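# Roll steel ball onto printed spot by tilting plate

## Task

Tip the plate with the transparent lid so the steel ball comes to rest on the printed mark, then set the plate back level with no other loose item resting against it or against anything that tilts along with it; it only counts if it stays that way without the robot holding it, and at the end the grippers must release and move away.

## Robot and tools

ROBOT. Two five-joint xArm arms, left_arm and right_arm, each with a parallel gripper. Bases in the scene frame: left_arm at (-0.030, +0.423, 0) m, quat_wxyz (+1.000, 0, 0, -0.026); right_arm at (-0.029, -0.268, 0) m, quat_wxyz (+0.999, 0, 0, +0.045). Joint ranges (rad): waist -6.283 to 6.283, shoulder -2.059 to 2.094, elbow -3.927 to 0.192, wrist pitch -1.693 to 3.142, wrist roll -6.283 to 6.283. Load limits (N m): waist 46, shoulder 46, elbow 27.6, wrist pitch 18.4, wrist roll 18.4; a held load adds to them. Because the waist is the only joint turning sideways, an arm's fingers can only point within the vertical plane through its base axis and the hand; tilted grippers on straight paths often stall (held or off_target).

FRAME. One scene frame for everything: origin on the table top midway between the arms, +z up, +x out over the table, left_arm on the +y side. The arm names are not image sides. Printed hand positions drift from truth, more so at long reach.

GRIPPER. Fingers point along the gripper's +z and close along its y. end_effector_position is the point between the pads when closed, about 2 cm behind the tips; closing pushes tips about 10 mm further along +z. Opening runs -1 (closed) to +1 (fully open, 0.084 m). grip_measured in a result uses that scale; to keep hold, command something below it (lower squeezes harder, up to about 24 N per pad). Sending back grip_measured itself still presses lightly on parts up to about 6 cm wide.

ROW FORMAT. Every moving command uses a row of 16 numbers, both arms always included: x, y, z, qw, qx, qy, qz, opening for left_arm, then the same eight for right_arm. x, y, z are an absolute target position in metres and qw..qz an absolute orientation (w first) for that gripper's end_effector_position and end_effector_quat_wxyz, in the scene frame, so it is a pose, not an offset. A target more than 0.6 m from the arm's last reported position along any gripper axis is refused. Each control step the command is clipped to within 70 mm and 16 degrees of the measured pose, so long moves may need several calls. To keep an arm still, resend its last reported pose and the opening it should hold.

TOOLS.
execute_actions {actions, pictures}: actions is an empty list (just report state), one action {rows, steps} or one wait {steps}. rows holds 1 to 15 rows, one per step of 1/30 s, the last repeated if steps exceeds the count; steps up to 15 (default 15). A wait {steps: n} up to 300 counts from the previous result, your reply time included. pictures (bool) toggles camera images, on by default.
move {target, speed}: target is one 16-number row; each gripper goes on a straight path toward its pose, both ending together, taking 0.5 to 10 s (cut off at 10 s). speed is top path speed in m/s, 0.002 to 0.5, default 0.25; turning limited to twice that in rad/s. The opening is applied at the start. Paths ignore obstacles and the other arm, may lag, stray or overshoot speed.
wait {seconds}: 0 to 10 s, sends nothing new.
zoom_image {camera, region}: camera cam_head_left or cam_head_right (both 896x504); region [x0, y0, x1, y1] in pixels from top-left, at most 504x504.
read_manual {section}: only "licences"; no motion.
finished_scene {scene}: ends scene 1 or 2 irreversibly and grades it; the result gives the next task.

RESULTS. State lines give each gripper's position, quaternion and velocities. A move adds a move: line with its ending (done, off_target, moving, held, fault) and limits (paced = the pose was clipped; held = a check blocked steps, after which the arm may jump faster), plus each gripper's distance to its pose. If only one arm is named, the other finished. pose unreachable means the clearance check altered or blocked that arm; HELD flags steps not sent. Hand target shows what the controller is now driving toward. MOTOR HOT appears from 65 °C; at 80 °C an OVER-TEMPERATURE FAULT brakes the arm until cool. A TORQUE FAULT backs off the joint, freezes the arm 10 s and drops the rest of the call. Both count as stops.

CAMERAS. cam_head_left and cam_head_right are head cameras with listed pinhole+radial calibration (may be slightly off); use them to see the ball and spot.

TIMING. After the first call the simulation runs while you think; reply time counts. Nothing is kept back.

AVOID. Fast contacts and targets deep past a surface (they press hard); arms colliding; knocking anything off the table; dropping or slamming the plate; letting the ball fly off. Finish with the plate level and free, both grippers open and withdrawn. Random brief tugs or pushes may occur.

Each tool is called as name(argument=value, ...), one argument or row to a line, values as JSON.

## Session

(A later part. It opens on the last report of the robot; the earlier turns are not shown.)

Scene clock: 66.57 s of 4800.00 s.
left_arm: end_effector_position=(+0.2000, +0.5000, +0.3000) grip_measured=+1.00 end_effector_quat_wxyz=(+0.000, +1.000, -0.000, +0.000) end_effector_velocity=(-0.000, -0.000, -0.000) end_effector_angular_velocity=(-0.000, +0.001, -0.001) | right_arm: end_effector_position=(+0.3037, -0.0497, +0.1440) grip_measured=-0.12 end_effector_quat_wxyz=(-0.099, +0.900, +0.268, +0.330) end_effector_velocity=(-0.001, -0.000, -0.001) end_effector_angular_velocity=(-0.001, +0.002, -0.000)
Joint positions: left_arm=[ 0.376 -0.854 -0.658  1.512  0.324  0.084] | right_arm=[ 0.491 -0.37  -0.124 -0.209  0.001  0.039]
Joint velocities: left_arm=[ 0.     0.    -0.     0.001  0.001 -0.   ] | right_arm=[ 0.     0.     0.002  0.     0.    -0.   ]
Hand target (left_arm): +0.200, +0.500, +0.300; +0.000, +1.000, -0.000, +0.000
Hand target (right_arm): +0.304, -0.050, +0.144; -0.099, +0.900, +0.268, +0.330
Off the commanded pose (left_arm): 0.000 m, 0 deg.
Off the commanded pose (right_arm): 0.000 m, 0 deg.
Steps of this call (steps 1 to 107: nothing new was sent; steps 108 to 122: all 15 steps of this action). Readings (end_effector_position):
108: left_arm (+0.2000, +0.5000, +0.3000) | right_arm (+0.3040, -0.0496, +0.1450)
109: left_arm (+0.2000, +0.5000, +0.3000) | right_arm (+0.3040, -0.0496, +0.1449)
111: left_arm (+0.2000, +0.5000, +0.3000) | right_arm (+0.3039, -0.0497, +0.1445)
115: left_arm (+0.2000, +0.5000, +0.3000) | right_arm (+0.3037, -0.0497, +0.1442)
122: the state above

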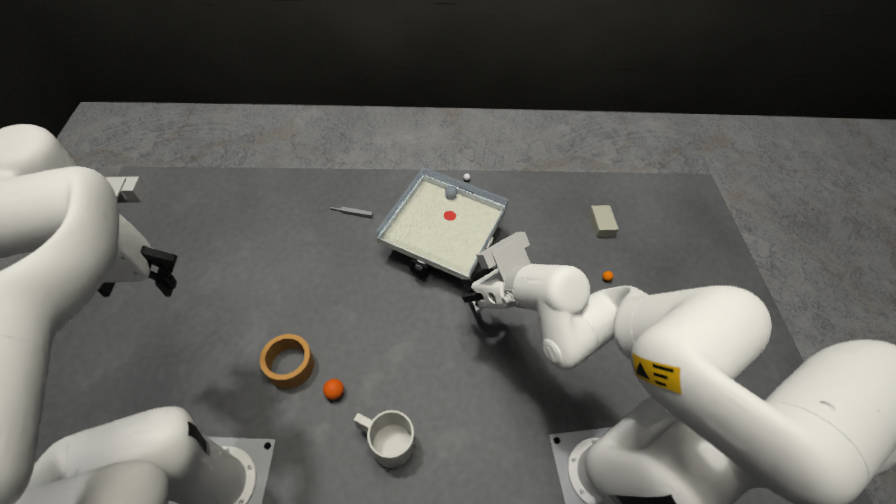

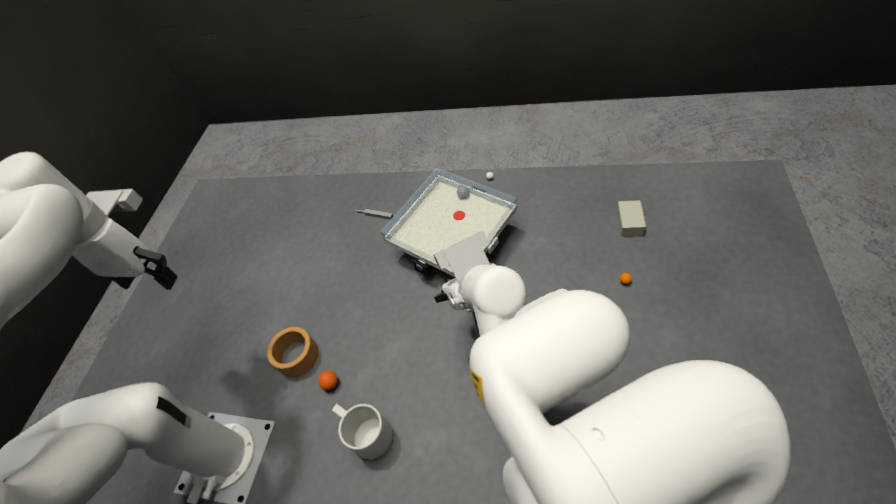

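Stopped. Pulse downward with some left.

execute_actions(
  actions=[
    {"rows":[[0.2,0.5,0.3,0,1,0,0,1,0.3022,-0.0492,0.141,-0.098,0.9,0.269,0.33,-0.3]]},
  ],
  pictures=false,
)

execute_actions(
  actions=[
    {"rows":[[0.2,0.5,0.3,0,1,0,0,1,0.3035,-0.0492,0.144,-0.098,0.9,0.269,0.33,-0.3]]},
  ],
)

wait(
  seconds=2,
)

Scene clock: 69.53 s of 4800.00 s.
left_arm: end_effector_position=(+0.2000, +0.5000, +0.3000) grip_measured=+1.00 end_effector_quat_wxyz=(+0.000, +1.000, +0.000, +0.000) end_effector_velocity=(-0.000, -0.000, +0.000) end_effector_angular_velocity=(+0.000, -0.000, +0.001) | right_arm: end_effector_position=(+0.3022, -0.0495, +0.1409) grip_measured=-0.12 end_effector_quat_wxyz=(-0.099, +0.900, +0.269, +0.329) end_effector_velocity=(-0.000, +0.001, +0.000) end_effector_angular_velocity=(+0.001, -0.001, +0.002)
Joint positions: left_arm=[ 0.376 -0.854 -0.658  1.512  0.324  0.084] | right_arm=[ 0.493 -0.358 -0.12  -0.224  0.001  0.039]
Joint velocities: left_arm=[-0.    -0.    -0.     0.    -0.001  0.   ] | right_arm=[ 0.002 -0.001  0.    -0.001 -0.     0.   ]
Hand target (left_arm): +0.200, +0.500, +0.300; +0.000, +1.000, +0.000, +0.000
Hand target (right_arm): +0.302, -0.049, +0.141; -0.099, +0.899, +0.269, +0.329
Off the commanded pose (left_arm): 0.000 m, 0 deg.
Off the commanded pose (right_arm): 0.000 m, 0 deg.
Steps of this call (steps 1 to 74: nothing new was sent; steps 75 to 89: all 15 steps of this action). Readings (end_effector_position):
75: left_arm (+0.2000, +0.5000, +0.3000) | right_arm (+0.3036, -0.0496, +0.1440)
76: left_arm (+0.2000, +0.5000, +0.3000) | right_arm (+0.3035, -0.0496, +0.1436)
78: left_arm (+0.2000, +0.5000, +0.3000) | right_arm (+0.3028, -0.0496, +0.1422)
82: left_arm (+0.2000, +0.5000, +0.3000) | right_arm (+0.3023, -0.0496, +0.1411)
89: the state above

Scene clock: 70.03 s of 4800.00 s.
left_arm: end_effector_position=(+0.2000, +0.5000, +0.3000) grip_measured=+1.00 end_effector_quat_wxyz=(+0.000, +1.000, +0.000, +0.000) end_effector_velocity=(-0.000, +0.000, +0.000) end_effector_angular_velocity=(+0.001, -0.001, +0.002) | right_arm: end_effector_position=(+0.3034, -0.0493, +0.1438) grip_measured=-0.12 end_effector_quat_wxyz=(-0.099, +0.900, +0.269, +0.329) end_effector_velocity=(+0.000, +0.000, +0.000) end_effector_angular_velocity=(+0.000, -0.000, -0.000)
Joint positions: left_arm=[ 0.376 -0.854 -0.658  1.512  0.324  0.084] | right_arm=[ 0.492 -0.369 -0.125 -0.209  0.     0.039]
Joint velocities: left_arm=[ 0.001 -0.001  0.    -0.    -0.001 -0.   ] | right_arm=[-0.    -0.    -0.001  0.001  0.     0.   ]
Hand target (left_arm): +0.200, +0.500, +0.300; +0.000, +1.000, +0.000, +0.000
Hand target (right_arm): +0.304, -0.049, +0.144; -0.099, +0.900, +0.269, +0.330
Off the commanded pose (left_arm): 0.000 m, 0 deg.
Off the commanded pose (right_arm): 0.000 m, 0 deg.
Steps of this call (steps 1 to 15: all 15 steps of this action). Readings (end_effector_position):
1: left_arm (+0.2000, +0.5000, +0.3000) | right_arm (+0.3022, -0.0495, +0.1409)
2: left_arm (+0.2000, +0.5000, +0.3000) | right_arm (+0.3023, -0.0495, +0.1411)
4: left_arm (+0.2000, +0.5000, +0.3000) | right_arm (+0.3027, -0.0495, +0.1421)
8: left_arm (+0.2000, +0.5000, +0.3000) | right_arm (+0.3032, -0.0493, +0.1434)
15: the state above

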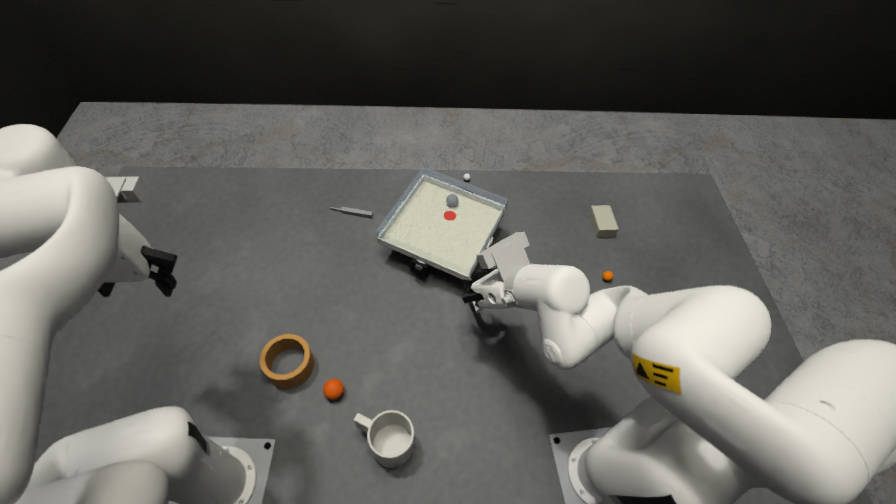

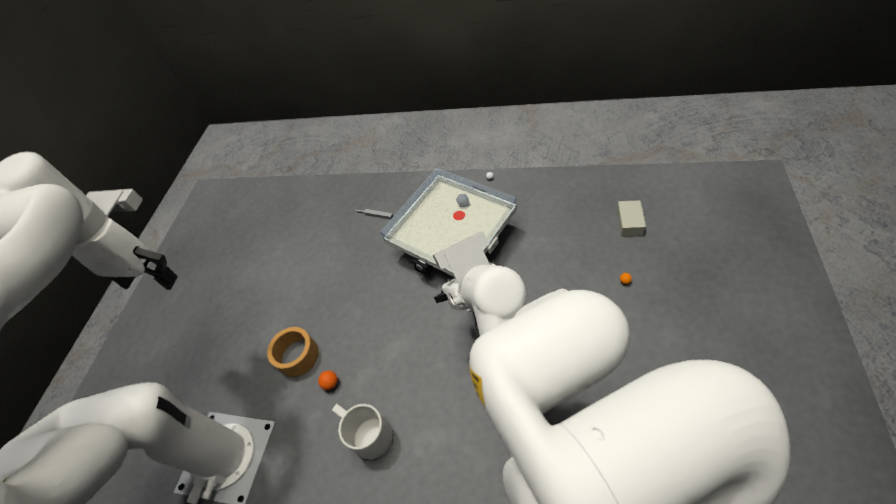

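Scene clock: 72.03 s of 4800.00 s.
left_arm: end_effector_position=(+0.2000, +0.5000, +0.3000) grip_measured=+1.00 end_effector_quat_wxyz=(+0.000, +1.000, +0.000, +0.000) end_effector_velocity=(-0.000, +0.000, -0.000) end_effector_angular_velocity=(+0.000, -0.000, +0.002) | right_arm: end_effector_position=(+0.3035, -0.0493, +0.1440) grip_measured=-0.12 end_effector_quat_wxyz=(-0.099, +0.900, +0.269, +0.330) end_effector_velocity=(+0.000, -0.000, -0.000) end_effector_angular_velocity=(-0.000, +0.001, -0.001)
Joint positions: left_arm=[ 0.376 -0.854 -0.658  1.512  0.324  0.084] | right_arm=[ 0.492 -0.369 -0.125 -0.209  0.     0.039]
Joint velocities: left_arm=[ 0.001 -0.     0.    -0.    -0.002 -0.   ] | right_arm=[-0.     0.001 -0.     0.     0.     0.   ]
Hand target (left_arm): +0.200, +0.500, +0.300; +0.000, +1.000, +0.000, +0.000
Hand target (right_arm): +0.304, -0.049, +0.144; -0.099, +0.900, +0.269, +0.330
Off the commanded pose (left_arm): 0.000 m, 0 deg.
Off the commanded pose (right_arm): 0.000 m, 0 deg.
Steps of this call (steps 1 to 60: nothing new was sent). Readings (end_effector_position):
1: left_arm (+0.2000, +0.5000, +0.3000) | right_arm (+0.3034, -0.0493, +0.1438)
2: left_arm (+0.2000, +0.5000, +0.3000) | right_arm (+0.3034, -0.0493, +0.1439)
4: left_arm (+0.2000, +0.5000, +0.3000) | right_arm (+0.3035, -0.0493, +0.1439)
8: left_arm (+0.2000, +0.5000, +0.3000) | right_arm (+0.3035, -0.0493, +0.1439)
60: the state above

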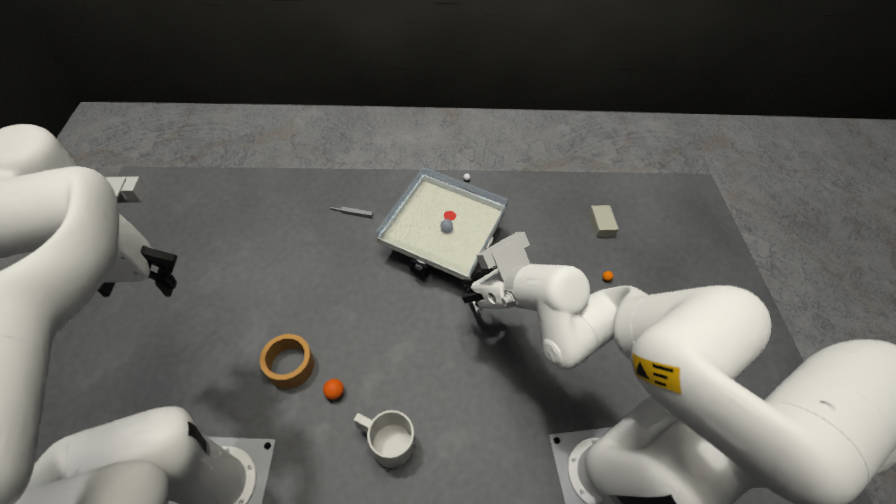

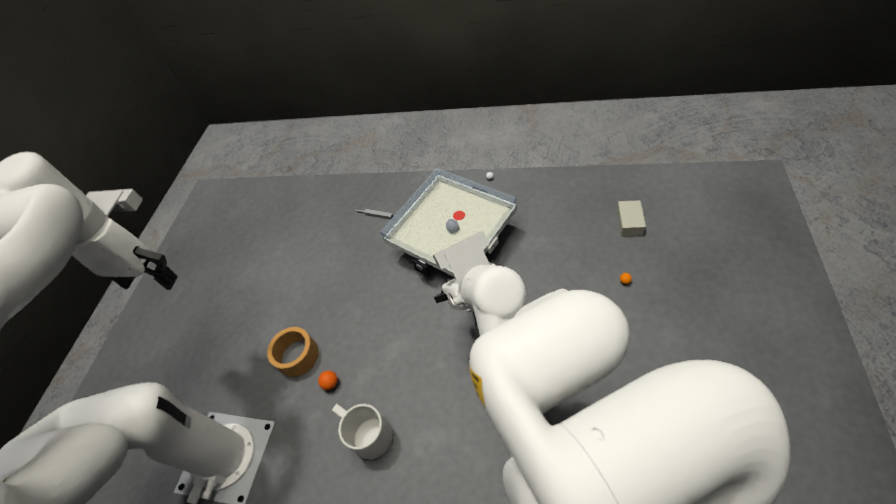

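execute_actions(
  actions=[
    {"rows":[[0.2,0.5,0.3,0,1,0,0,1,0.3038,-0.0492,0.1447,-0.098,0.9,0.269,0.33,-0.3]]},
  ],
)

wait(
  seconds=1,
)

Scene clock: 73.90 s of 4800.00 s.
left_arm: end_effector_position=(+0.2000, +0.5000, +0.3000) grip_measured=+1.00 end_effector_quat_wxyz=(+0.000, +1.000, +0.000, +0.000) end_effector_velocity=(+0.000, -0.000, -0.000) end_effector_angular_velocity=(-0.000, +0.001, -0.001) | right_arm: end_effector_position=(+0.3038, -0.0492, +0.1447) grip_measured=-0.12 end_effector_quat_wxyz=(-0.099, +0.900, +0.269, +0.330) end_effector_velocity=(+0.000, -0.000, +0.000) end_effector_angular_velocity=(+0.000, -0.000, -0.002)
Joint positions: left_arm=[ 0.376 -0.854 -0.658  1.512  0.324  0.084] | right_arm=[ 0.492 -0.371 -0.126 -0.205 -0.     0.039]
Joint velocities: left_arm=[-0.001  0.001 -0.    -0.     0.001  0.   ] | right_arm=[-0.002 -0.     0.    -0.     0.    -0.   ]
Hand target (left_arm): +0.200, +0.500, +0.300; +0.000, +1.000, +0.000, +0.000
Hand target (right_arm): +0.304, -0.049, +0.145; -0.099, +0.900, +0.269, +0.330
Off the commanded pose (left_arm): 0.000 m, 0 deg.
Off the commanded pose (right_arm): 0.000 m, 0 deg.
Steps of this call (steps 1 to 41: nothing new was sent; steps 42 to 56: all 15 steps of this action). Readings (end_effector_position):
42: left_arm (+0.2000, +0.5000, +0.3000) | right_arm (+0.3036, -0.0493, +0.1440)
43: left_arm (+0.2000, +0.5000, +0.3000) | right_arm (+0.3036, -0.0493, +0.1441)
45: left_arm (+0.2000, +0.5000, +0.3000) | right_arm (+0.3037, -0.0492, +0.1444)
49: left_arm (+0.2000, +0.5000, +0.3000) | right_arm (+0.3038, -0.0492, +0.1447)
56: the state above

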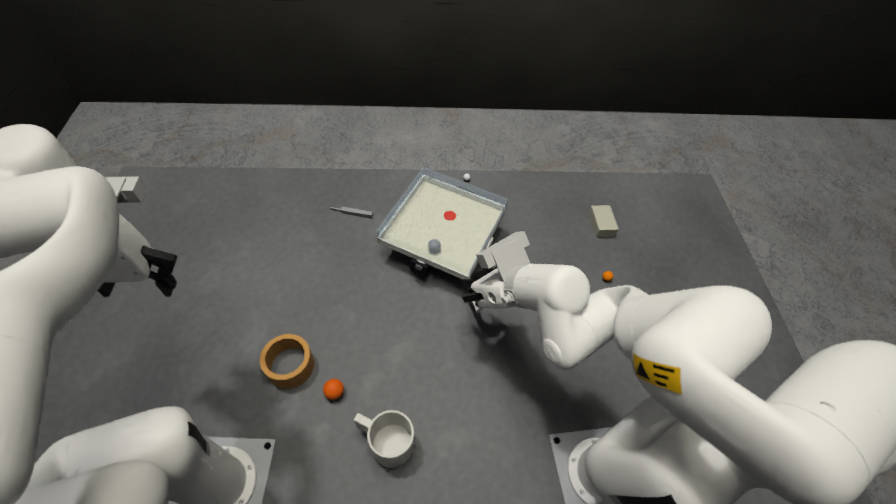

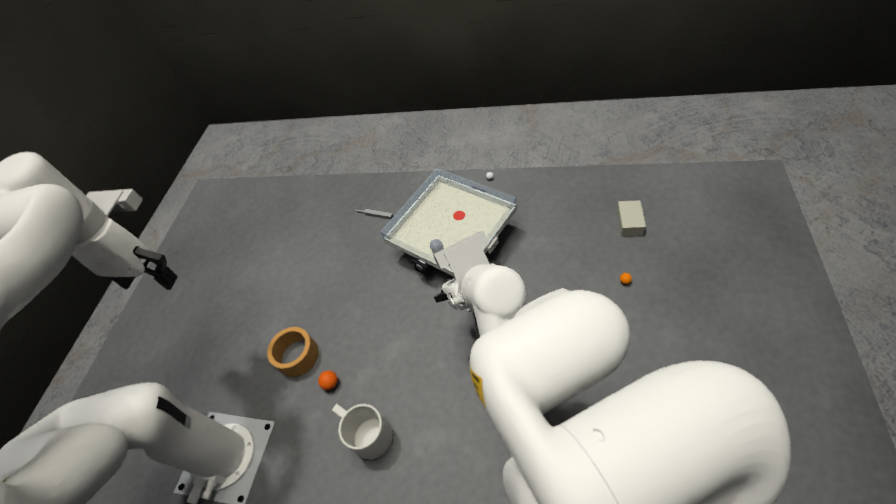

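Scene clock: 74.90 s of 4800.00 s.
left_arm: end_effector_position=(+0.2000, +0.5000, +0.3000) grip_measured=+1.00 end_effector_quat_wxyz=(+0.000, +1.000, +0.000, +0.000) end_effector_velocity=(-0.000, +0.000, +0.000) end_effector_angular_velocity=(+0.000, -0.000, +0.001) | right_arm: end_effector_position=(+0.3038, -0.0492, +0.1447) grip_measured=-0.12 end_effector_quat_wxyz=(-0.099, +0.900, +0.269, +0.330) end_effector_velocity=(-0.000, -0.000, -0.001) end_effector_angular_velocity=(-0.001, +0.002, +0.000)
Joint positions: left_arm=[ 0.376 -0.854 -0.658  1.512  0.324  0.084] | right_arm=[ 0.492 -0.371 -0.126 -0.205 -0.     0.039]
Joint velocities: left_arm=[ 0.001 -0.001  0.     0.    -0.     0.   ] | right_arm=[0.    0.001 0.001 0.001 0.    0.   ]
Hand target (left_arm): +0.200, +0.500, +0.300; +0.000, +1.000, +0.000, +0.000
Hand target (right_arm): +0.304, -0.049, +0.145; -0.099, +0.900, +0.269, +0.330
Off the commanded pose (left_arm): 0.000 m, 0 deg.
Off the commanded pose (right_arm): 0.000 m, 0 deg.
Steps of this call (steps 1 to 30: nothing new was sent). Readings (end_effector_position):
1: left_arm (+0.2000, +0.5000, +0.3000) | right_arm (+0.3038, -0.0492, +0.1447)
2: left_arm (+0.2000, +0.5000, +0.3000) | right_arm (+0.3038, -0.0492, +0.1447)
4: left_arm (+0.2000, +0.5000, +0.3000) | right_arm (+0.3038, -0.0492, +0.1447)
8: left_arm (+0.2000, +0.5000, +0.3000) | right_arm (+0.3038, -0.0492, +0.1447)
30: the state above

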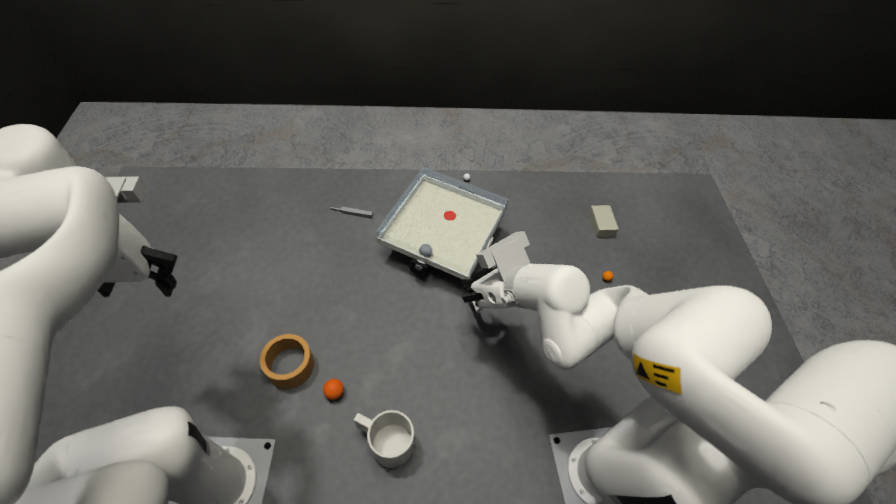

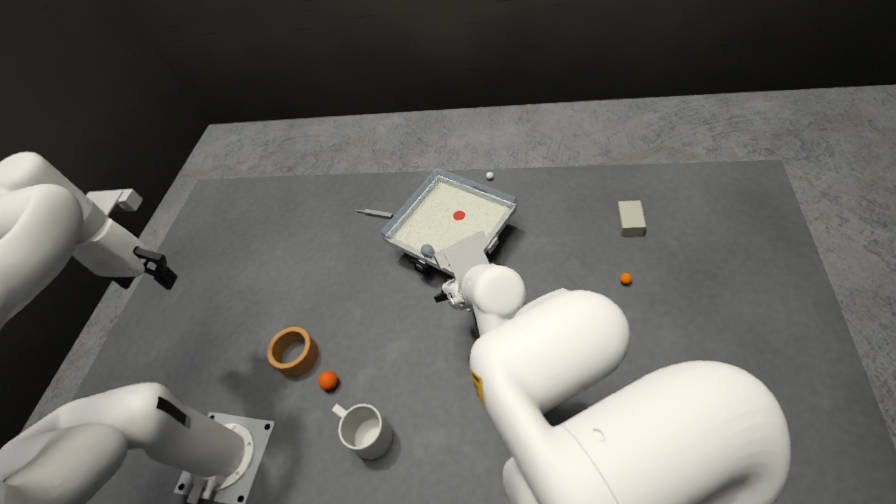

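execute_actions(
  actions=[
    {"rows":[[0.2,0.5,0.3,0,1,0,0,1,0.305,-0.0503,0.1466,-0.098,0.9,0.267,0.33,-0.3]]},
  ],
)

execute_actions(
  actions=[
    {"rows":[[0.2,0.5,0.3,0,1,0,0,1,0.3038,-0.0494,0.1445,-0.098,0.9,0.2685,0.33,-0.3]]},
  ],
  pictures=false,
)

wait(
  seconds=1,
)

wait(
  seconds=1,
)

Scene clock: 79.20 s of 4800.00 s.
left_arm: end_effector_position=(+0.2000, +0.5000, +0.3000) grip_measured=+1.00 end_effector_quat_wxyz=(+0.000, +1.000, -0.000, +0.000) end_effector_velocity=(+0.000, -0.000, -0.000) end_effector_angular_velocity=(-0.000, +0.001, +0.001) | right_arm: end_effector_position=(+0.3050, -0.0501, +0.1467) grip_measured=-0.12 end_effector_quat_wxyz=(-0.098, +0.900, +0.267, +0.330) end_effector_velocity=(+0.000, -0.000, +0.000) end_effector_angular_velocity=(+0.000, -0.001, -0.000)
Joint positions: left_arm=[ 0.376 -0.854 -0.658  1.512  0.324  0.084] | right_arm=[ 0.488 -0.379 -0.128 -0.196  0.001  0.039]
Joint velocities: left_arm=[-0.001  0.001 -0.    -0.    -0.001  0.   ] | right_arm=[-0.001 -0.001 -0.001  0.    -0.    -0.   ]
Hand target (left_arm): +0.200, +0.500, +0.300; +0.000, +1.000, -0.000, +0.000
Hand target (right_arm): +0.305, -0.050, +0.147; -0.098, +0.900, +0.267, +0.330
Off the commanded pose (left_arm): 0.000 m, 0 deg.
Off the commanded pose (right_arm): 0.000 m, 0 deg.
Steps of this call (steps 1 to 100: nothing new was sent; then 0.47 s passed at rest; steps 101 to 115: all 15 steps of this action). Readings (end_effector_position):
101: left_arm (+0.2000, +0.5000, +0.3000) | right_arm (+0.3039, -0.0493, +0.1447)
102: left_arm (+0.2000, +0.5000, +0.3000) | right_arm (+0.3040, -0.0494, +0.1450)
104: left_arm (+0.2000, +0.5000, +0.3000) | right_arm (+0.3045, -0.0497, +0.1459)
108: left_arm (+0.2000, +0.5000, +0.3000) | right_arm (+0.3049, -0.0500, +0.1466)
115: the state above

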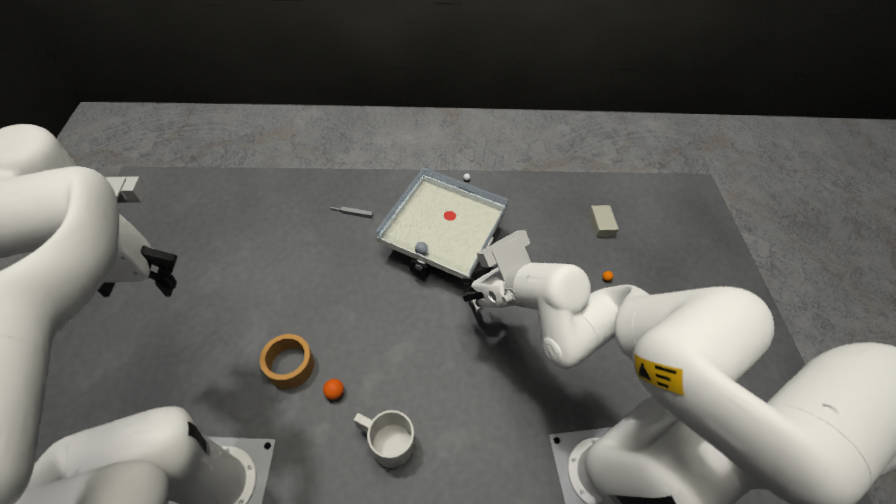

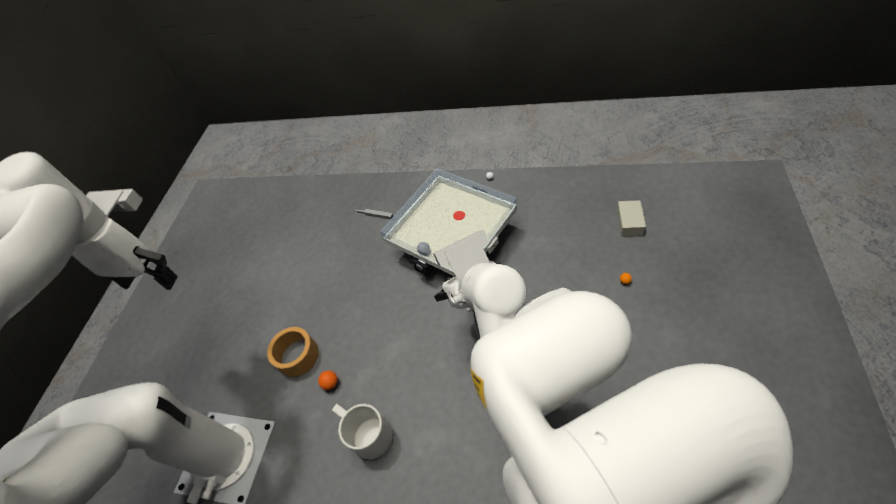

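Scene clock: 79.70 s of 4800.00 s.
left_arm: end_effector_position=(+0.2000, +0.5000, +0.3000) grip_measured=+1.00 end_effector_quat_wxyz=(+0.000, +1.000, -0.000, +0.000) end_effector_velocity=(-0.000, +0.000, +0.000) end_effector_angular_velocity=(-0.000, +0.000, +0.001) | right_arm: end_effector_position=(+0.3039, -0.0496, +0.1445) grip_measured=-0.12 end_effector_quat_wxyz=(-0.099, +0.900, +0.269, +0.330) end_effector_velocity=(-0.000, +0.001, +0.000) end_effector_angular_velocity=(+0.001, -0.001, +0.002)
Joint positions: left_arm=[ 0.376 -0.854 -0.658  1.512  0.324  0.084] | right_arm=[ 0.491 -0.371 -0.125 -0.206  0.     0.039]
Joint velocities: left_arm=[ 0. -0. -0.  0. -0. -0.] | right_arm=[ 0.002 -0.    -0.001 -0.001  0.     0.   ]
Hand target (left_arm): +0.200, +0.500, +0.300; +0.000, +1.000, +0.000, +0.000
Hand target (right_arm): +0.304, -0.049, +0.145; -0.099, +0.900, +0.269, +0.330
Off the commanded pose (left_arm): 0.000 m, 0 deg.
Off the commanded pose (right_arm): 0.000 m, 0 deg.
Steps of this call (steps 1 to 15: all 15 steps of this action). Readings (end_effector_position):
1: left_arm (+0.2000, +0.5000, +0.3000) | right_arm (+0.3050, -0.0501, +0.1467)
2: left_arm (+0.2000, +0.5000, +0.3000) | right_arm (+0.3049, -0.0500, +0.1465)
4: left_arm (+0.2000, +0.5000, +0.3000) | right_arm (+0.3045, -0.0498, +0.1458)
8: left_arm (+0.2000, +0.5000, +0.3000) | right_arm (+0.3040, -0.0497, +0.1448)
15: the state above

Scene clock: 80.70 s of 4800.00 s.
left_arm: end_effector_position=(+0.2000, +0.5000, +0.3000) grip_measured=+1.00 end_effector_quat_wxyz=(+0.000, +1.000, +0.000, +0.000) end_effector_velocity=(-0.000, -0.000, +0.000) end_effector_angular_velocity=(+0.000, -0.001, -0.001) | right_arm: end_effector_position=(+0.3038, -0.0495, +0.1445) grip_measured=-0.12 end_effector_quat_wxyz=(-0.099, +0.900, +0.269, +0.330) end_effector_velocity=(-0.001, +0.001, -0.000) end_effector_angular_velocity=(-0.000, +0.000, +0.003)
Joint positions: left_arm=[ 0.376 -0.854 -0.658  1.512  0.324  0.084] | right_arm=[ 0.491 -0.371 -0.126 -0.206  0.     0.039]
Joint velocities: left_arm=[-0.001 -0.002  0.     0.     0.001  0.   ] | right_arm=[ 0.003  0.    -0.    -0.    -0.     0.   ]
Hand target (left_arm): +0.200, +0.500, +0.300; +0.000, +1.000, +0.000, +0.000
Hand target (right_arm): +0.304, -0.049, +0.145; -0.099, +0.900, +0.269, +0.330
Off the commanded pose (left_arm): 0.000 m, 0 deg.
Off the commanded pose (right_arm): 0.000 m, 0 deg.
Steps of this call (steps 1 to 30: nothing new was sent). Readings (end_effector_position):
1: left_arm (+0.2000, +0.5000, +0.3000) | right_arm (+0.3039, -0.0496, +0.1445)
2: left_arm (+0.2000, +0.5000, +0.3000) | right_arm (+0.3039, -0.0496, +0.1445)
4: left_arm (+0.2000, +0.5000, +0.3000) | right_arm (+0.3039, -0.0495, +0.1445)
8: left_arm (+0.2000, +0.5000, +0.3000) | right_arm (+0.3038, -0.0495, +0.1445)
30: the state above

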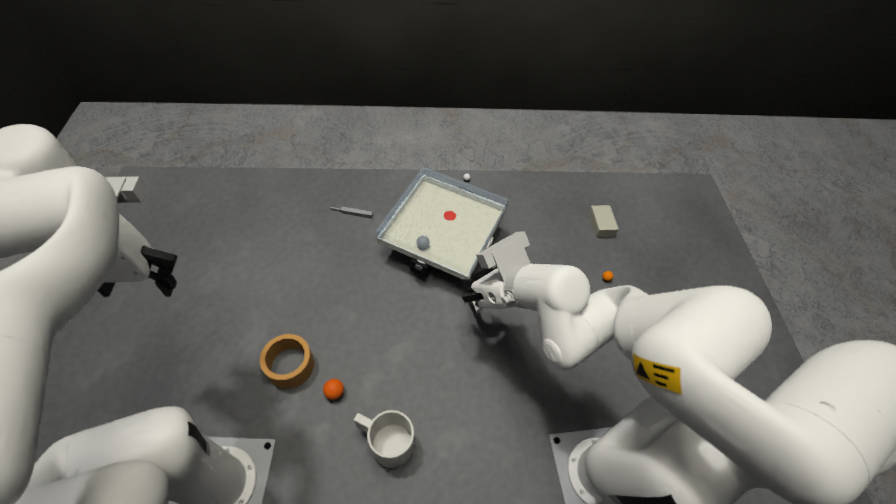

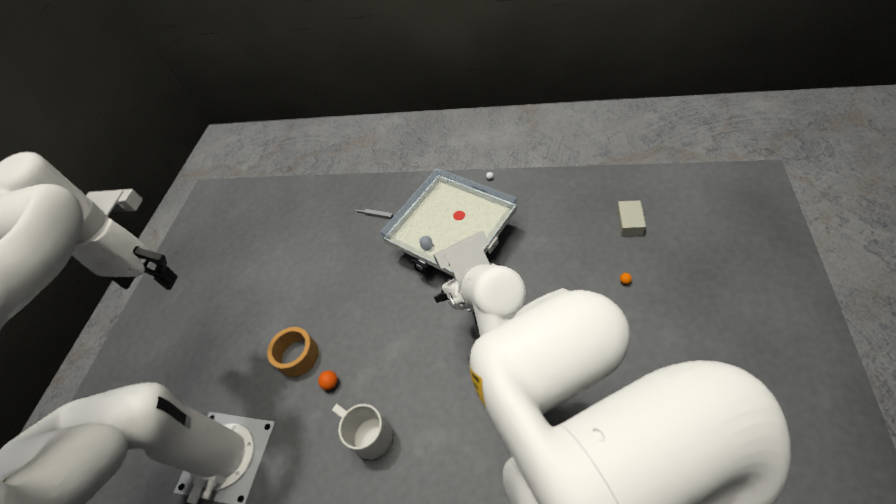

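Scene clock: 81.70 s of 4800.00 s.
left_arm: end_effector_position=(+0.2000, +0.5000, +0.3000) grip_measured=+1.00 end_effector_quat_wxyz=(+0.000, +1.000, -0.000, +0.000) end_effector_velocity=(-0.000, +0.000, +0.000) end_effector_angular_velocity=(-0.000, +0.000, +0.000) | right_arm: end_effector_position=(+0.3038, -0.0495, +0.1445) grip_measured=-0.12 end_effector_quat_wxyz=(-0.099, +0.900, +0.269, +0.330) end_effector_velocity=(-0.000, -0.000, -0.001) end_effector_angular_velocity=(-0.001, +0.001, +0.000)
Joint positions: left_arm=[ 0.376 -0.854 -0.658  1.512  0.324  0.084] | right_arm=[ 0.491 -0.371 -0.126 -0.206  0.     0.039]
Joint velocities: left_arm=[ 0.001 -0.    -0.     0.001  0.     0.   ] | right_arm=[ 0.001  0.001  0.001 -0.     0.    -0.   ]
Hand target (left_arm): +0.200, +0.500, +0.300; +0.000, +1.000, +0.000, +0.000
Hand target (right_arm): +0.304, -0.049, +0.145; -0.099, +0.900, +0.269, +0.330
Off the commanded pose (left_arm): 0.000 m, 0 deg.
Off the commanded pose (right_arm): 0.000 m, 0 deg.
Steps of this call (steps 1 to 30: nothing new was sent). Readings (end_effector_position):
1: left_arm (+0.2000, +0.5000, +0.3000) | right_arm (+0.3038, -0.0495, +0.1445)
2: left_arm (+0.2000, +0.5000, +0.3000) | right_arm (+0.3038, -0.0495, +0.1445)
4: left_arm (+0.2000, +0.5000, +0.3000) | right_arm (+0.3038, -0.0495, +0.1445)
8: left_arm (+0.2000, +0.5000, +0.3000) | right_arm (+0.3038, -0.0495, +0.1445)
30: the state above

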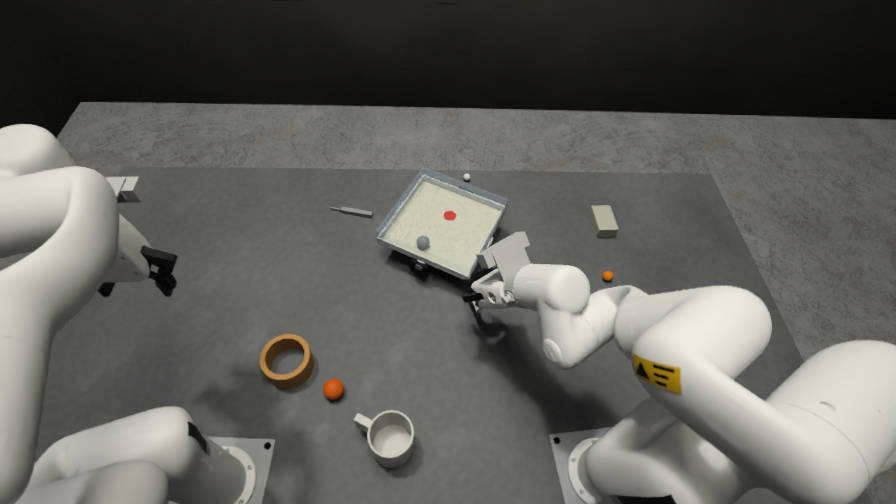

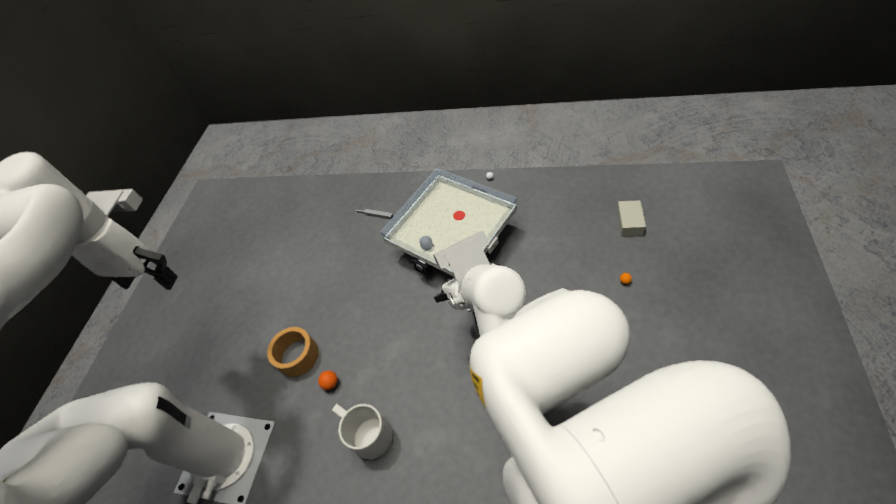

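Good, a stable neutral. Longer pulse, more rightward.

execute_actions(
  actions=[
    {"rows":[[0.2,0.5,0.3,0,1,0,0,1,0.3051,-0.0506,0.1466,-0.098,0.9,0.267,0.33,-0.3]]},
  ],
  pictures=false,
)

execute_actions(
  actions=[
    {"steps":9},
  ],
  pictures=false,
)

execute_actions(
  actions=[
    {"rows":[[0.2,0.5,0.3,0,1,0,0,1,0.3038,-0.0494,0.1445,-0.098,0.9,0.2685,0.33,-0.3]]},
  ],
  pictures=false,
)

wait(
  seconds=2,
)

Scene clock: 84.73 s of 4800.00 s.
left_arm: end_effector_position=(+0.2000, +0.5000, +0.3000) grip_measured=+1.00 end_effector_quat_wxyz=(+0.000, +1.000, +0.000, +0.000) end_effector_velocity=(+0.000, +0.000, -0.000) end_effector_angular_velocity=(-0.000, +0.000, +0.002) | right_arm: end_effector_position=(+0.3050, -0.0504, +0.1466) grip_measured=-0.12 end_effector_quat_wxyz=(-0.098, +0.900, +0.267, +0.330) end_effector_velocity=(+0.000, -0.000, +0.000) end_effector_angular_velocity=(+0.000, -0.001, -0.001)
Joint positions: left_arm=[ 0.376 -0.854 -0.658  1.512  0.324  0.084] | right_arm=[ 0.487 -0.379 -0.128 -0.196  0.     0.039]
Joint velocities: left_arm=[ 0.001  0.001 -0.    -0.001 -0.001 -0.   ] | right_arm=[-0.001 -0.001  0.     0.    -0.001 -0.   ]
Hand target (left_arm): +0.200, +0.500, +0.300; +0.000, +1.000, +0.000, +0.000
Hand target (right_arm): +0.305, -0.051, +0.147; -0.098, +0.900, +0.267, +0.330
Off the commanded pose (left_arm): 0.000 m, 0 deg.
Off the commanded pose (right_arm): 0.000 m, 0 deg.
Steps of this call (steps 1 to 76: nothing new was sent; steps 77 to 91: all 15 steps of this action). Readings (end_effector_position):
77: left_arm (+0.2000, +0.5000, +0.3000) | right_arm (+0.3038, -0.0495, +0.1445)
78: left_arm (+0.2000, +0.5000, +0.3000) | right_arm (+0.3039, -0.0497, +0.1447)
80: left_arm (+0.2000, +0.5000, +0.3000) | right_arm (+0.3044, -0.0500, +0.1455)
84: left_arm (+0.2000, +0.5000, +0.3000) | right_arm (+0.3048, -0.0503, +0.1463)
91: the state above

Scene clock: 85.03 s of 4800.00 s.
left_arm: end_effector_position=(+0.2000, +0.5000, +0.3000) grip_measured=+1.00 end_effector_quat_wxyz=(+0.000, +1.000, +0.000, +0.000) end_effector_velocity=(-0.000, -0.000, -0.000) end_effector_angular_velocity=(-0.000, +0.001, -0.001) | right_arm: end_effector_position=(+0.3051, -0.0505, +0.1467) grip_measured=-0.12 end_effector_quat_wxyz=(-0.098, +0.900, +0.267, +0.330) end_effector_velocity=(+0.000, -0.001, -0.000) end_effector_angular_velocity=(-0.000, +0.001, -0.003)
Joint positions: left_arm=[ 0.376 -0.854 -0.658  1.512  0.324  0.084] | right_arm=[ 0.487 -0.379 -0.128 -0.196  0.     0.039]
Joint velocities: left_arm=[ 0.     0.     0.     0.001  0.001 -0.   ] | right_arm=[-0.003  0.     0.001 -0.     0.     0.   ]
Hand target (left_arm): +0.200, +0.500, +0.300; +0.000, +1.000, +0.000, +0.000
Hand target (right_arm): +0.305, -0.051, +0.147; -0.098, +0.900, +0.267, +0.330
Off the commanded pose (left_arm): 0.000 m, 0 deg.
Off the commanded pose (right_arm): 0.000 m, 0 deg.
Steps of this call (steps 1 to 9: nothing new was sent). Readings (end_effector_position):
1: left_arm (+0.2000, +0.5000, +0.3000) | right_arm (+0.3050, -0.0504, +0.1466)
2: left_arm (+0.2000, +0.5000, +0.3000) | right_arm (+0.3050, -0.0504, +0.1466)
4: left_arm (+0.2000, +0.5000, +0.3000) | right_arm (+0.3051, -0.0505, +0.1466)
8: left_arm (+0.2000, +0.5000, +0.3000) | right_arm (+0.3051, -0.0505, +0.1467)
9: the state above

Scene clock: 85.53 s of 4800.00 s.
left_arm: end_effector_position=(+0.2000, +0.5000, +0.3000) grip_measured=+1.00 end_effector_quat_wxyz=(+0.000, +1.000, +0.000, +0.000) end_effector_velocity=(-0.000, +0.000, -0.000) end_effector_angular_velocity=(-0.000, +0.001, +0.000) | right_arm: end_effector_position=(+0.3039, -0.0497, +0.1445) grip_measured=-0.12 end_effector_quat_wxyz=(-0.098, +0.900, +0.268, +0.330) end_effector_velocity=(-0.000, +0.001, +0.000) end_effector_angular_velocity=(+0.001, +0.000, +0.001)
Joint positions: left_arm=[ 0.376 -0.854 -0.658  1.512  0.324  0.084] | right_arm=[ 0.491 -0.371 -0.125 -0.206  0.     0.039]
Joint velocities: left_arm=[ 0.    -0.     0.     0.001  0.    -0.   ] | right_arm=[ 0.002 -0.001 -0.     0.     0.001  0.   ]
Hand target (left_arm): +0.200, +0.500, +0.300; +0.000, +1.000, -0.000, +0.000
Hand target (right_arm): +0.304, -0.049, +0.145; -0.099, +0.900, +0.269, +0.330
Off the commanded pose (left_arm): 0.000 m, 0 deg.
Off the commanded pose (right_arm): 0.000 m, 0 deg.
Steps of this call (steps 1 to 15: all 15 steps of this action). Readings (end_effector_position):
1: left_arm (+0.2000, +0.5000, +0.3000) | right_arm (+0.3051, -0.0505, +0.1466)
2: left_arm (+0.2000, +0.5000, +0.3000) | right_arm (+0.3050, -0.0503, +0.1465)
4: left_arm (+0.2000, +0.5000, +0.3000) | right_arm (+0.3045, -0.0500, +0.1457)
8: left_arm (+0.2000, +0.5000, +0.3000) | right_arm (+0.3040, -0.0498, +0.1447)
15: the state above

Scene clock: 87.53 s of 4800.00 s.
left_arm: end_effector_position=(+0.2000, +0.5000, +0.3000) grip_measured=+1.00 end_effector_quat_wxyz=(+0.000, +1.000, +0.000, +0.000) end_effector_velocity=(+0.000, -0.000, -0.000) end_effector_angular_velocity=(+0.000, -0.000, -0.002) | right_arm: end_effector_position=(+0.3038, -0.0495, +0.1445) grip_measured=-0.12 end_effector_quat_wxyz=(-0.099, +0.900, +0.269, +0.330) end_effector_velocity=(-0.000, -0.000, -0.000) end_effector_angular_velocity=(-0.000, +0.001, -0.000)
Joint positions: left_arm=[ 0.376 -0.854 -0.658  1.512  0.324  0.084] | right_arm=[ 0.491 -0.371 -0.126 -0.206  0.     0.039]
Joint velocities: left_arm=[-0.001 -0.     0.    -0.     0.     0.   ] | right_arm=[ 0.     0.001  0.     0.     0.001 -0.   ]
Hand target (left_arm): +0.200, +0.500, +0.300; +0.000, +1.000, -0.000, +0.000
Hand target (right_arm): +0.304, -0.049, +0.145; -0.099, +0.900, +0.269, +0.330
Off the commanded pose (left_arm): 0.000 m, 0 deg.
Off the commanded pose (right_arm): 0.000 m, 0 deg.
Steps of this call (steps 1 to 60: nothing new was sent). Readings (end_effector_position):
1: left_arm (+0.2000, +0.5000, +0.3000) | right_arm (+0.3039, -0.0496, +0.1445)
2: left_arm (+0.2000, +0.5000, +0.3000) | right_arm (+0.3039, -0.0496, +0.1445)
4: left_arm (+0.2000, +0.5000, +0.3000) | right_arm (+0.3038, -0.0496, +0.1444)
8: left_arm (+0.2000, +0.5000, +0.3000) | right_arm (+0.3038, -0.0496, +0.1444)
60: the state above

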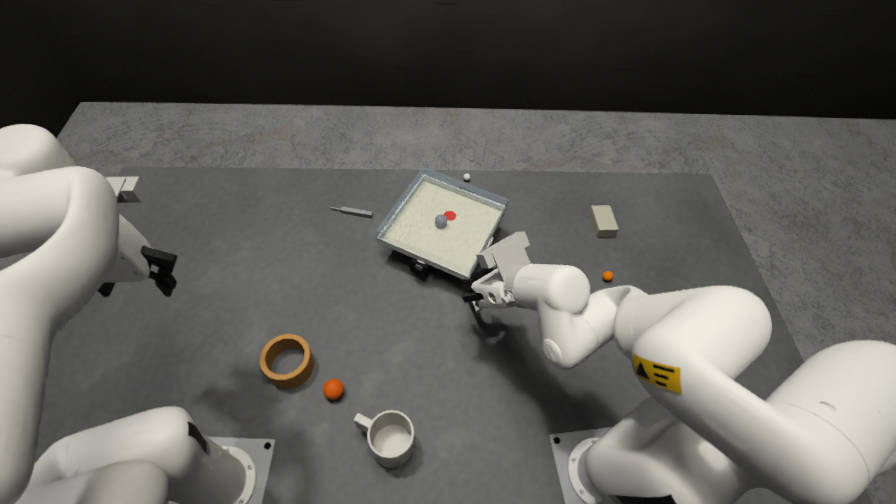

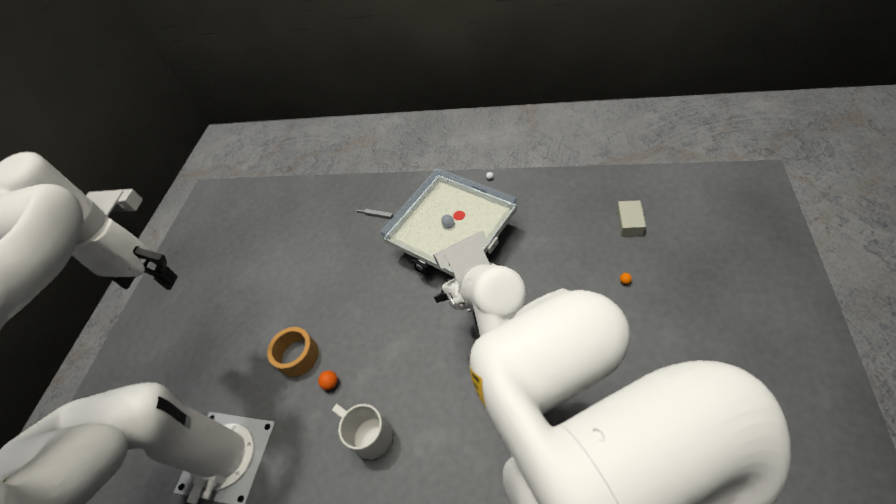

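execute_actions(
  actions=[
    {"rows":[[0.2,0.5,0.3,0,1,0,0,1,0.3051,-0.0506,0.1466,-0.098,0.9,0.267,0.33,-0.3]]},
  ],
  pictures=false,
)

execute_actions(
  actions=[
    {"steps":3},
  ],
  pictures=false,
)

execute_actions(
  actions=[
    {"rows":[[0.2,0.5,0.3,0,1,0,0,1,0.3038,-0.0494,0.1445,-0.098,0.9,0.2685,0.33,-0.3]]},
  ],
  pictures=false,
)

wait(
  seconds=2,
)

zoom_image(
  camera="cam_head_left",
  region=[410, 180, 490, 250],
)

Scene clock: 91.23 s of 4800.00 s.
left_arm: end_effector_position=(+0.2000, +0.5000, +0.3000) grip_measured=+1.00 end_effector_quat_wxyz=(+0.000, +1.000, +0.000, +0.000) end_effector_velocity=(-0.000, +0.000, -0.000) end_effector_angular_velocity=(-0.001, +0.002, +0.002) | right_arm: end_effector_position=(+0.3051, -0.0503, +0.1467) grip_measured=-0.12 end_effector_quat_wxyz=(-0.098, +0.900, +0.267, +0.330) end_effector_velocity=(+0.000, -0.000, +0.001) end_effector_angular_velocity=(+0.001, -0.001, -0.001)
Joint positions: left_arm=[ 0.376 -0.854 -0.658  1.512  0.324  0.084] | right_arm=[ 0.488 -0.379 -0.128 -0.196  0.     0.039]
Joint velocities: left_arm=[ 0.001  0.001  0.     0.001 -0.001 -0.   ] | right_arm=[-0.001 -0.002  0.     0.     0.    -0.   ]
Hand target (left_arm): +0.200, +0.500, +0.300; +0.000, +1.000, +0.000, +0.000
Hand target (right_arm): +0.305, -0.051, +0.147; -0.098, +0.900, +0.267, +0.330
Off the commanded pose (left_arm): 0.000 m, 0 deg.
Off the commanded pose (right_arm): 0.000 m, 0 deg.
Steps of this call (steps 1 to 90: nothing new was sent; then 0.20 s passed at rest; steps 91 to 105: all 15 steps of this action). Readings (end_effector_position):
91: left_arm (+0.2000, +0.5000, +0.3000) | right_arm (+0.3038, -0.0495, +0.1445)
92: left_arm (+0.2000, +0.5000, +0.3000) | right_arm (+0.3039, -0.0497, +0.1447)
94: left_arm (+0.2000, +0.5000, +0.3000) | right_arm (+0.3044, -0.0499, +0.1456)
98: left_arm (+0.2000, +0.5000, +0.3000) | right_arm (+0.3049, -0.0502, +0.1465)
105: the state above

Scene clock: 91.33 s of 4800.00 s.
left_arm: end_effector_position=(+0.2000, +0.5000, +0.3000) grip_measured=+1.00 end_effector_quat_wxyz=(+0.000, +1.000, +0.000, +0.000) end_effector_velocity=(+0.000, +0.000, -0.000) end_effector_angular_velocity=(-0.000, +0.000, +0.002) | right_arm: end_effector_position=(+0.3051, -0.0504, +0.1467) grip_measured=-0.12 end_effector_quat_wxyz=(-0.098, +0.900, +0.267, +0.330) end_effector_velocity=(+0.000, -0.001, -0.000) end_effector_angular_velocity=(-0.000, +0.000, -0.002)
Joint positions: left_arm=[ 0.376 -0.854 -0.658  1.512  0.324  0.084] | right_arm=[ 0.487 -0.379 -0.128 -0.196  0.     0.039]
Joint velocities: left_arm=[ 0.     0.    -0.    -0.    -0.002 -0.   ] | right_arm=[-0.002 -0.     0.     0.    -0.    -0.   ]
Hand target (left_arm): +0.200, +0.500, +0.300; +0.000, +1.000, +0.000, +0.000
Hand target (right_arm): +0.305, -0.051, +0.147; -0.098, +0.900, +0.267, +0.330
Off the commanded pose (left_arm): 0.000 m, 0 deg.
Off the commanded pose (right_arm): 0.000 m, 0 deg.
Steps of this call (steps 1 to 3: nothing new was sent). Readings (end_effector_position):
1: left_arm (+0.2000, +0.5000, +0.3000) | right_arm (+0.3051, -0.0504, +0.1467)
2: left_arm (+0.2000, +0.5000, +0.3000) | right_arm (+0.3051, -0.0504, +0.1467)
3: the state above

Scene clock: 91.83 s of 4800.00 s.
left_arm: end_effector_position=(+0.2000, +0.5000, +0.3000) grip_measured=+1.00 end_effector_quat_wxyz=(+0.000, +1.000, +0.000, +0.000) end_effector_velocity=(+0.000, +0.000, +0.000) end_effector_angular_velocity=(+0.000, -0.001, +0.000) | right_arm: end_effector_position=(+0.3039, -0.0496, +0.1446) grip_measured=-0.12 end_effector_quat_wxyz=(-0.099, +0.900, +0.269, +0.330) end_effector_velocity=(-0.000, +0.000, -0.001) end_effector_angular_velocity=(-0.000, +0.002, +0.000)
Joint positions: left_arm=[ 0.376 -0.854 -0.658  1.512  0.324  0.084] | right_arm=[ 0.491 -0.371 -0.125 -0.206  0.     0.039]
Joint velocities: left_arm=[ 0.    -0.001 -0.    -0.    -0.    -0.   ] | right_arm=[ 0.001  0.002 -0.    -0.     0.001  0.   ]
Hand target (left_arm): +0.200, +0.500, +0.300; +0.000, +1.000, +0.000, +0.000
Hand target (right_arm): +0.304, -0.049, +0.145; -0.099, +0.900, +0.269, +0.330
Off the commanded pose (left_arm): 0.000 m, 0 deg.
Off the commanded pose (right_arm): 0.000 m, 0 deg.
Steps of this call (steps 1 to 15: all 15 steps of this action). Readings (end_effector_position):
1: left_arm (+0.2000, +0.5000, +0.3000) | right_arm (+0.3051, -0.0504, +0.1467)
2: left_arm (+0.2000, +0.5000, +0.3000) | right_arm (+0.3050, -0.0502, +0.1465)
4: left_arm (+0.2000, +0.5000, +0.3000) | right_arm (+0.3045, -0.0499, +0.1457)
8: left_arm (+0.2000, +0.5000, +0.3000) | right_arm (+0.3041, -0.0497, +0.1449)
15: the state above

Scene clock: 93.83 s of 4800.00 s.
left_arm: end_effector_position=(+0.2000, +0.5000, +0.3000) grip_measured=+1.00 end_effector_quat_wxyz=(+0.000, +1.000, -0.000, +0.000) end_effector_velocity=(-0.000, -0.000, +0.000) end_effector_angular_velocity=(-0.000, +0.000, -0.001) | right_arm: end_effector_position=(+0.3038, -0.0495, +0.1445) grip_measured=-0.12 end_effector_quat_wxyz=(-0.099, +0.900, +0.269, +0.330) end_effector_velocity=(-0.000, +0.000, -0.001) end_effector_angular_velocity=(-0.001, +0.002, +0.000)
Joint positions: left_arm=[ 0.376 -0.854 -0.658  1.512  0.324  0.084] | right_arm=[ 0.491 -0.371 -0.126 -0.206  0.     0.039]
Joint velocities: left_arm=[-0. -0. -0.  0.  0.  0.] | right_arm=[ 0.001  0.002 -0.     0.001  0.     0.   ]
Hand target (left_arm): +0.200, +0.500, +0.300; +0.000, +1.000, +0.000, +0.000
Hand target (right_arm): +0.304, -0.049, +0.145; -0.099, +0.900, +0.269, +0.330
Off the commanded pose (left_arm): 0.000 m, 0 deg.
Off the commanded pose (right_arm): 0.000 m, 0 deg.
Steps of this call (steps 1 to 60: nothing new was sent). Readings (end_effector_position):
1: left_arm (+0.2000, +0.5000, +0.3000) | right_arm (+0.3039, -0.0496, +0.1445)
2: left_arm (+0.2000, +0.5000, +0.3000) | right_arm (+0.3039, -0.0496, +0.1445)
4: left_arm (+0.2000, +0.5000, +0.3000) | right_arm (+0.3039, -0.0496, +0.1445)
8: left_arm (+0.2000, +0.5000, +0.3000) | right_arm (+0.3039, -0.0495, +0.1445)
60: the state above

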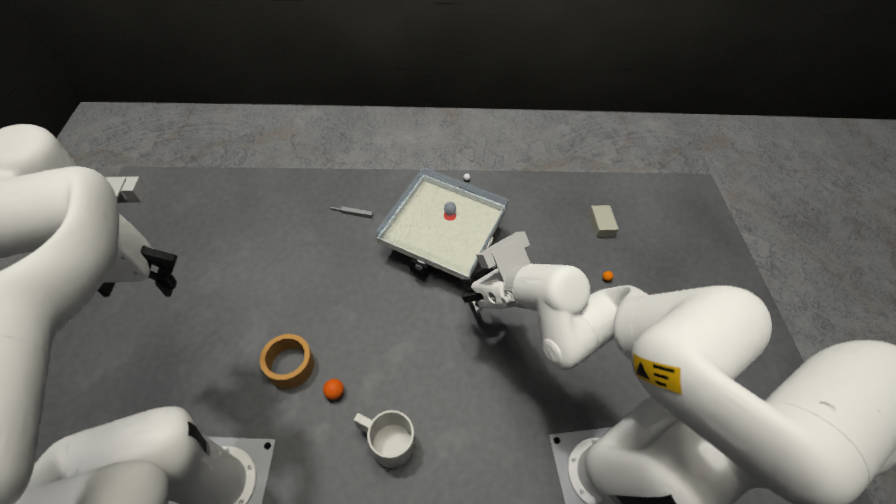

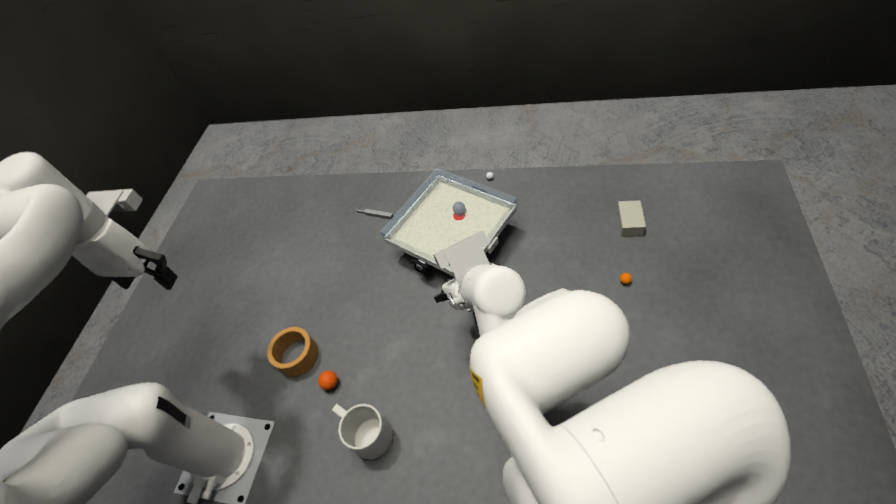

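Region (410, 180, 490, 250) of cam_head_left's 896x504 image, scaled by 6.300, with more detail than that image has; it fills the top 441 rows of this view, and the rest is white.

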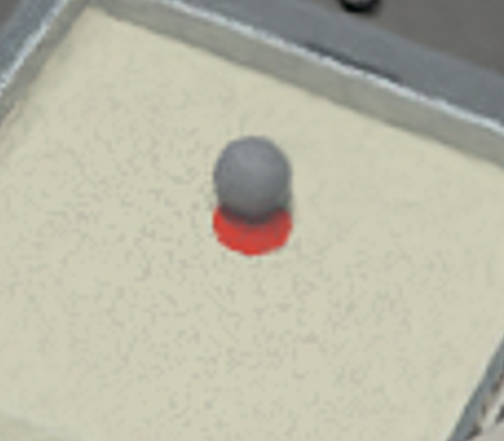

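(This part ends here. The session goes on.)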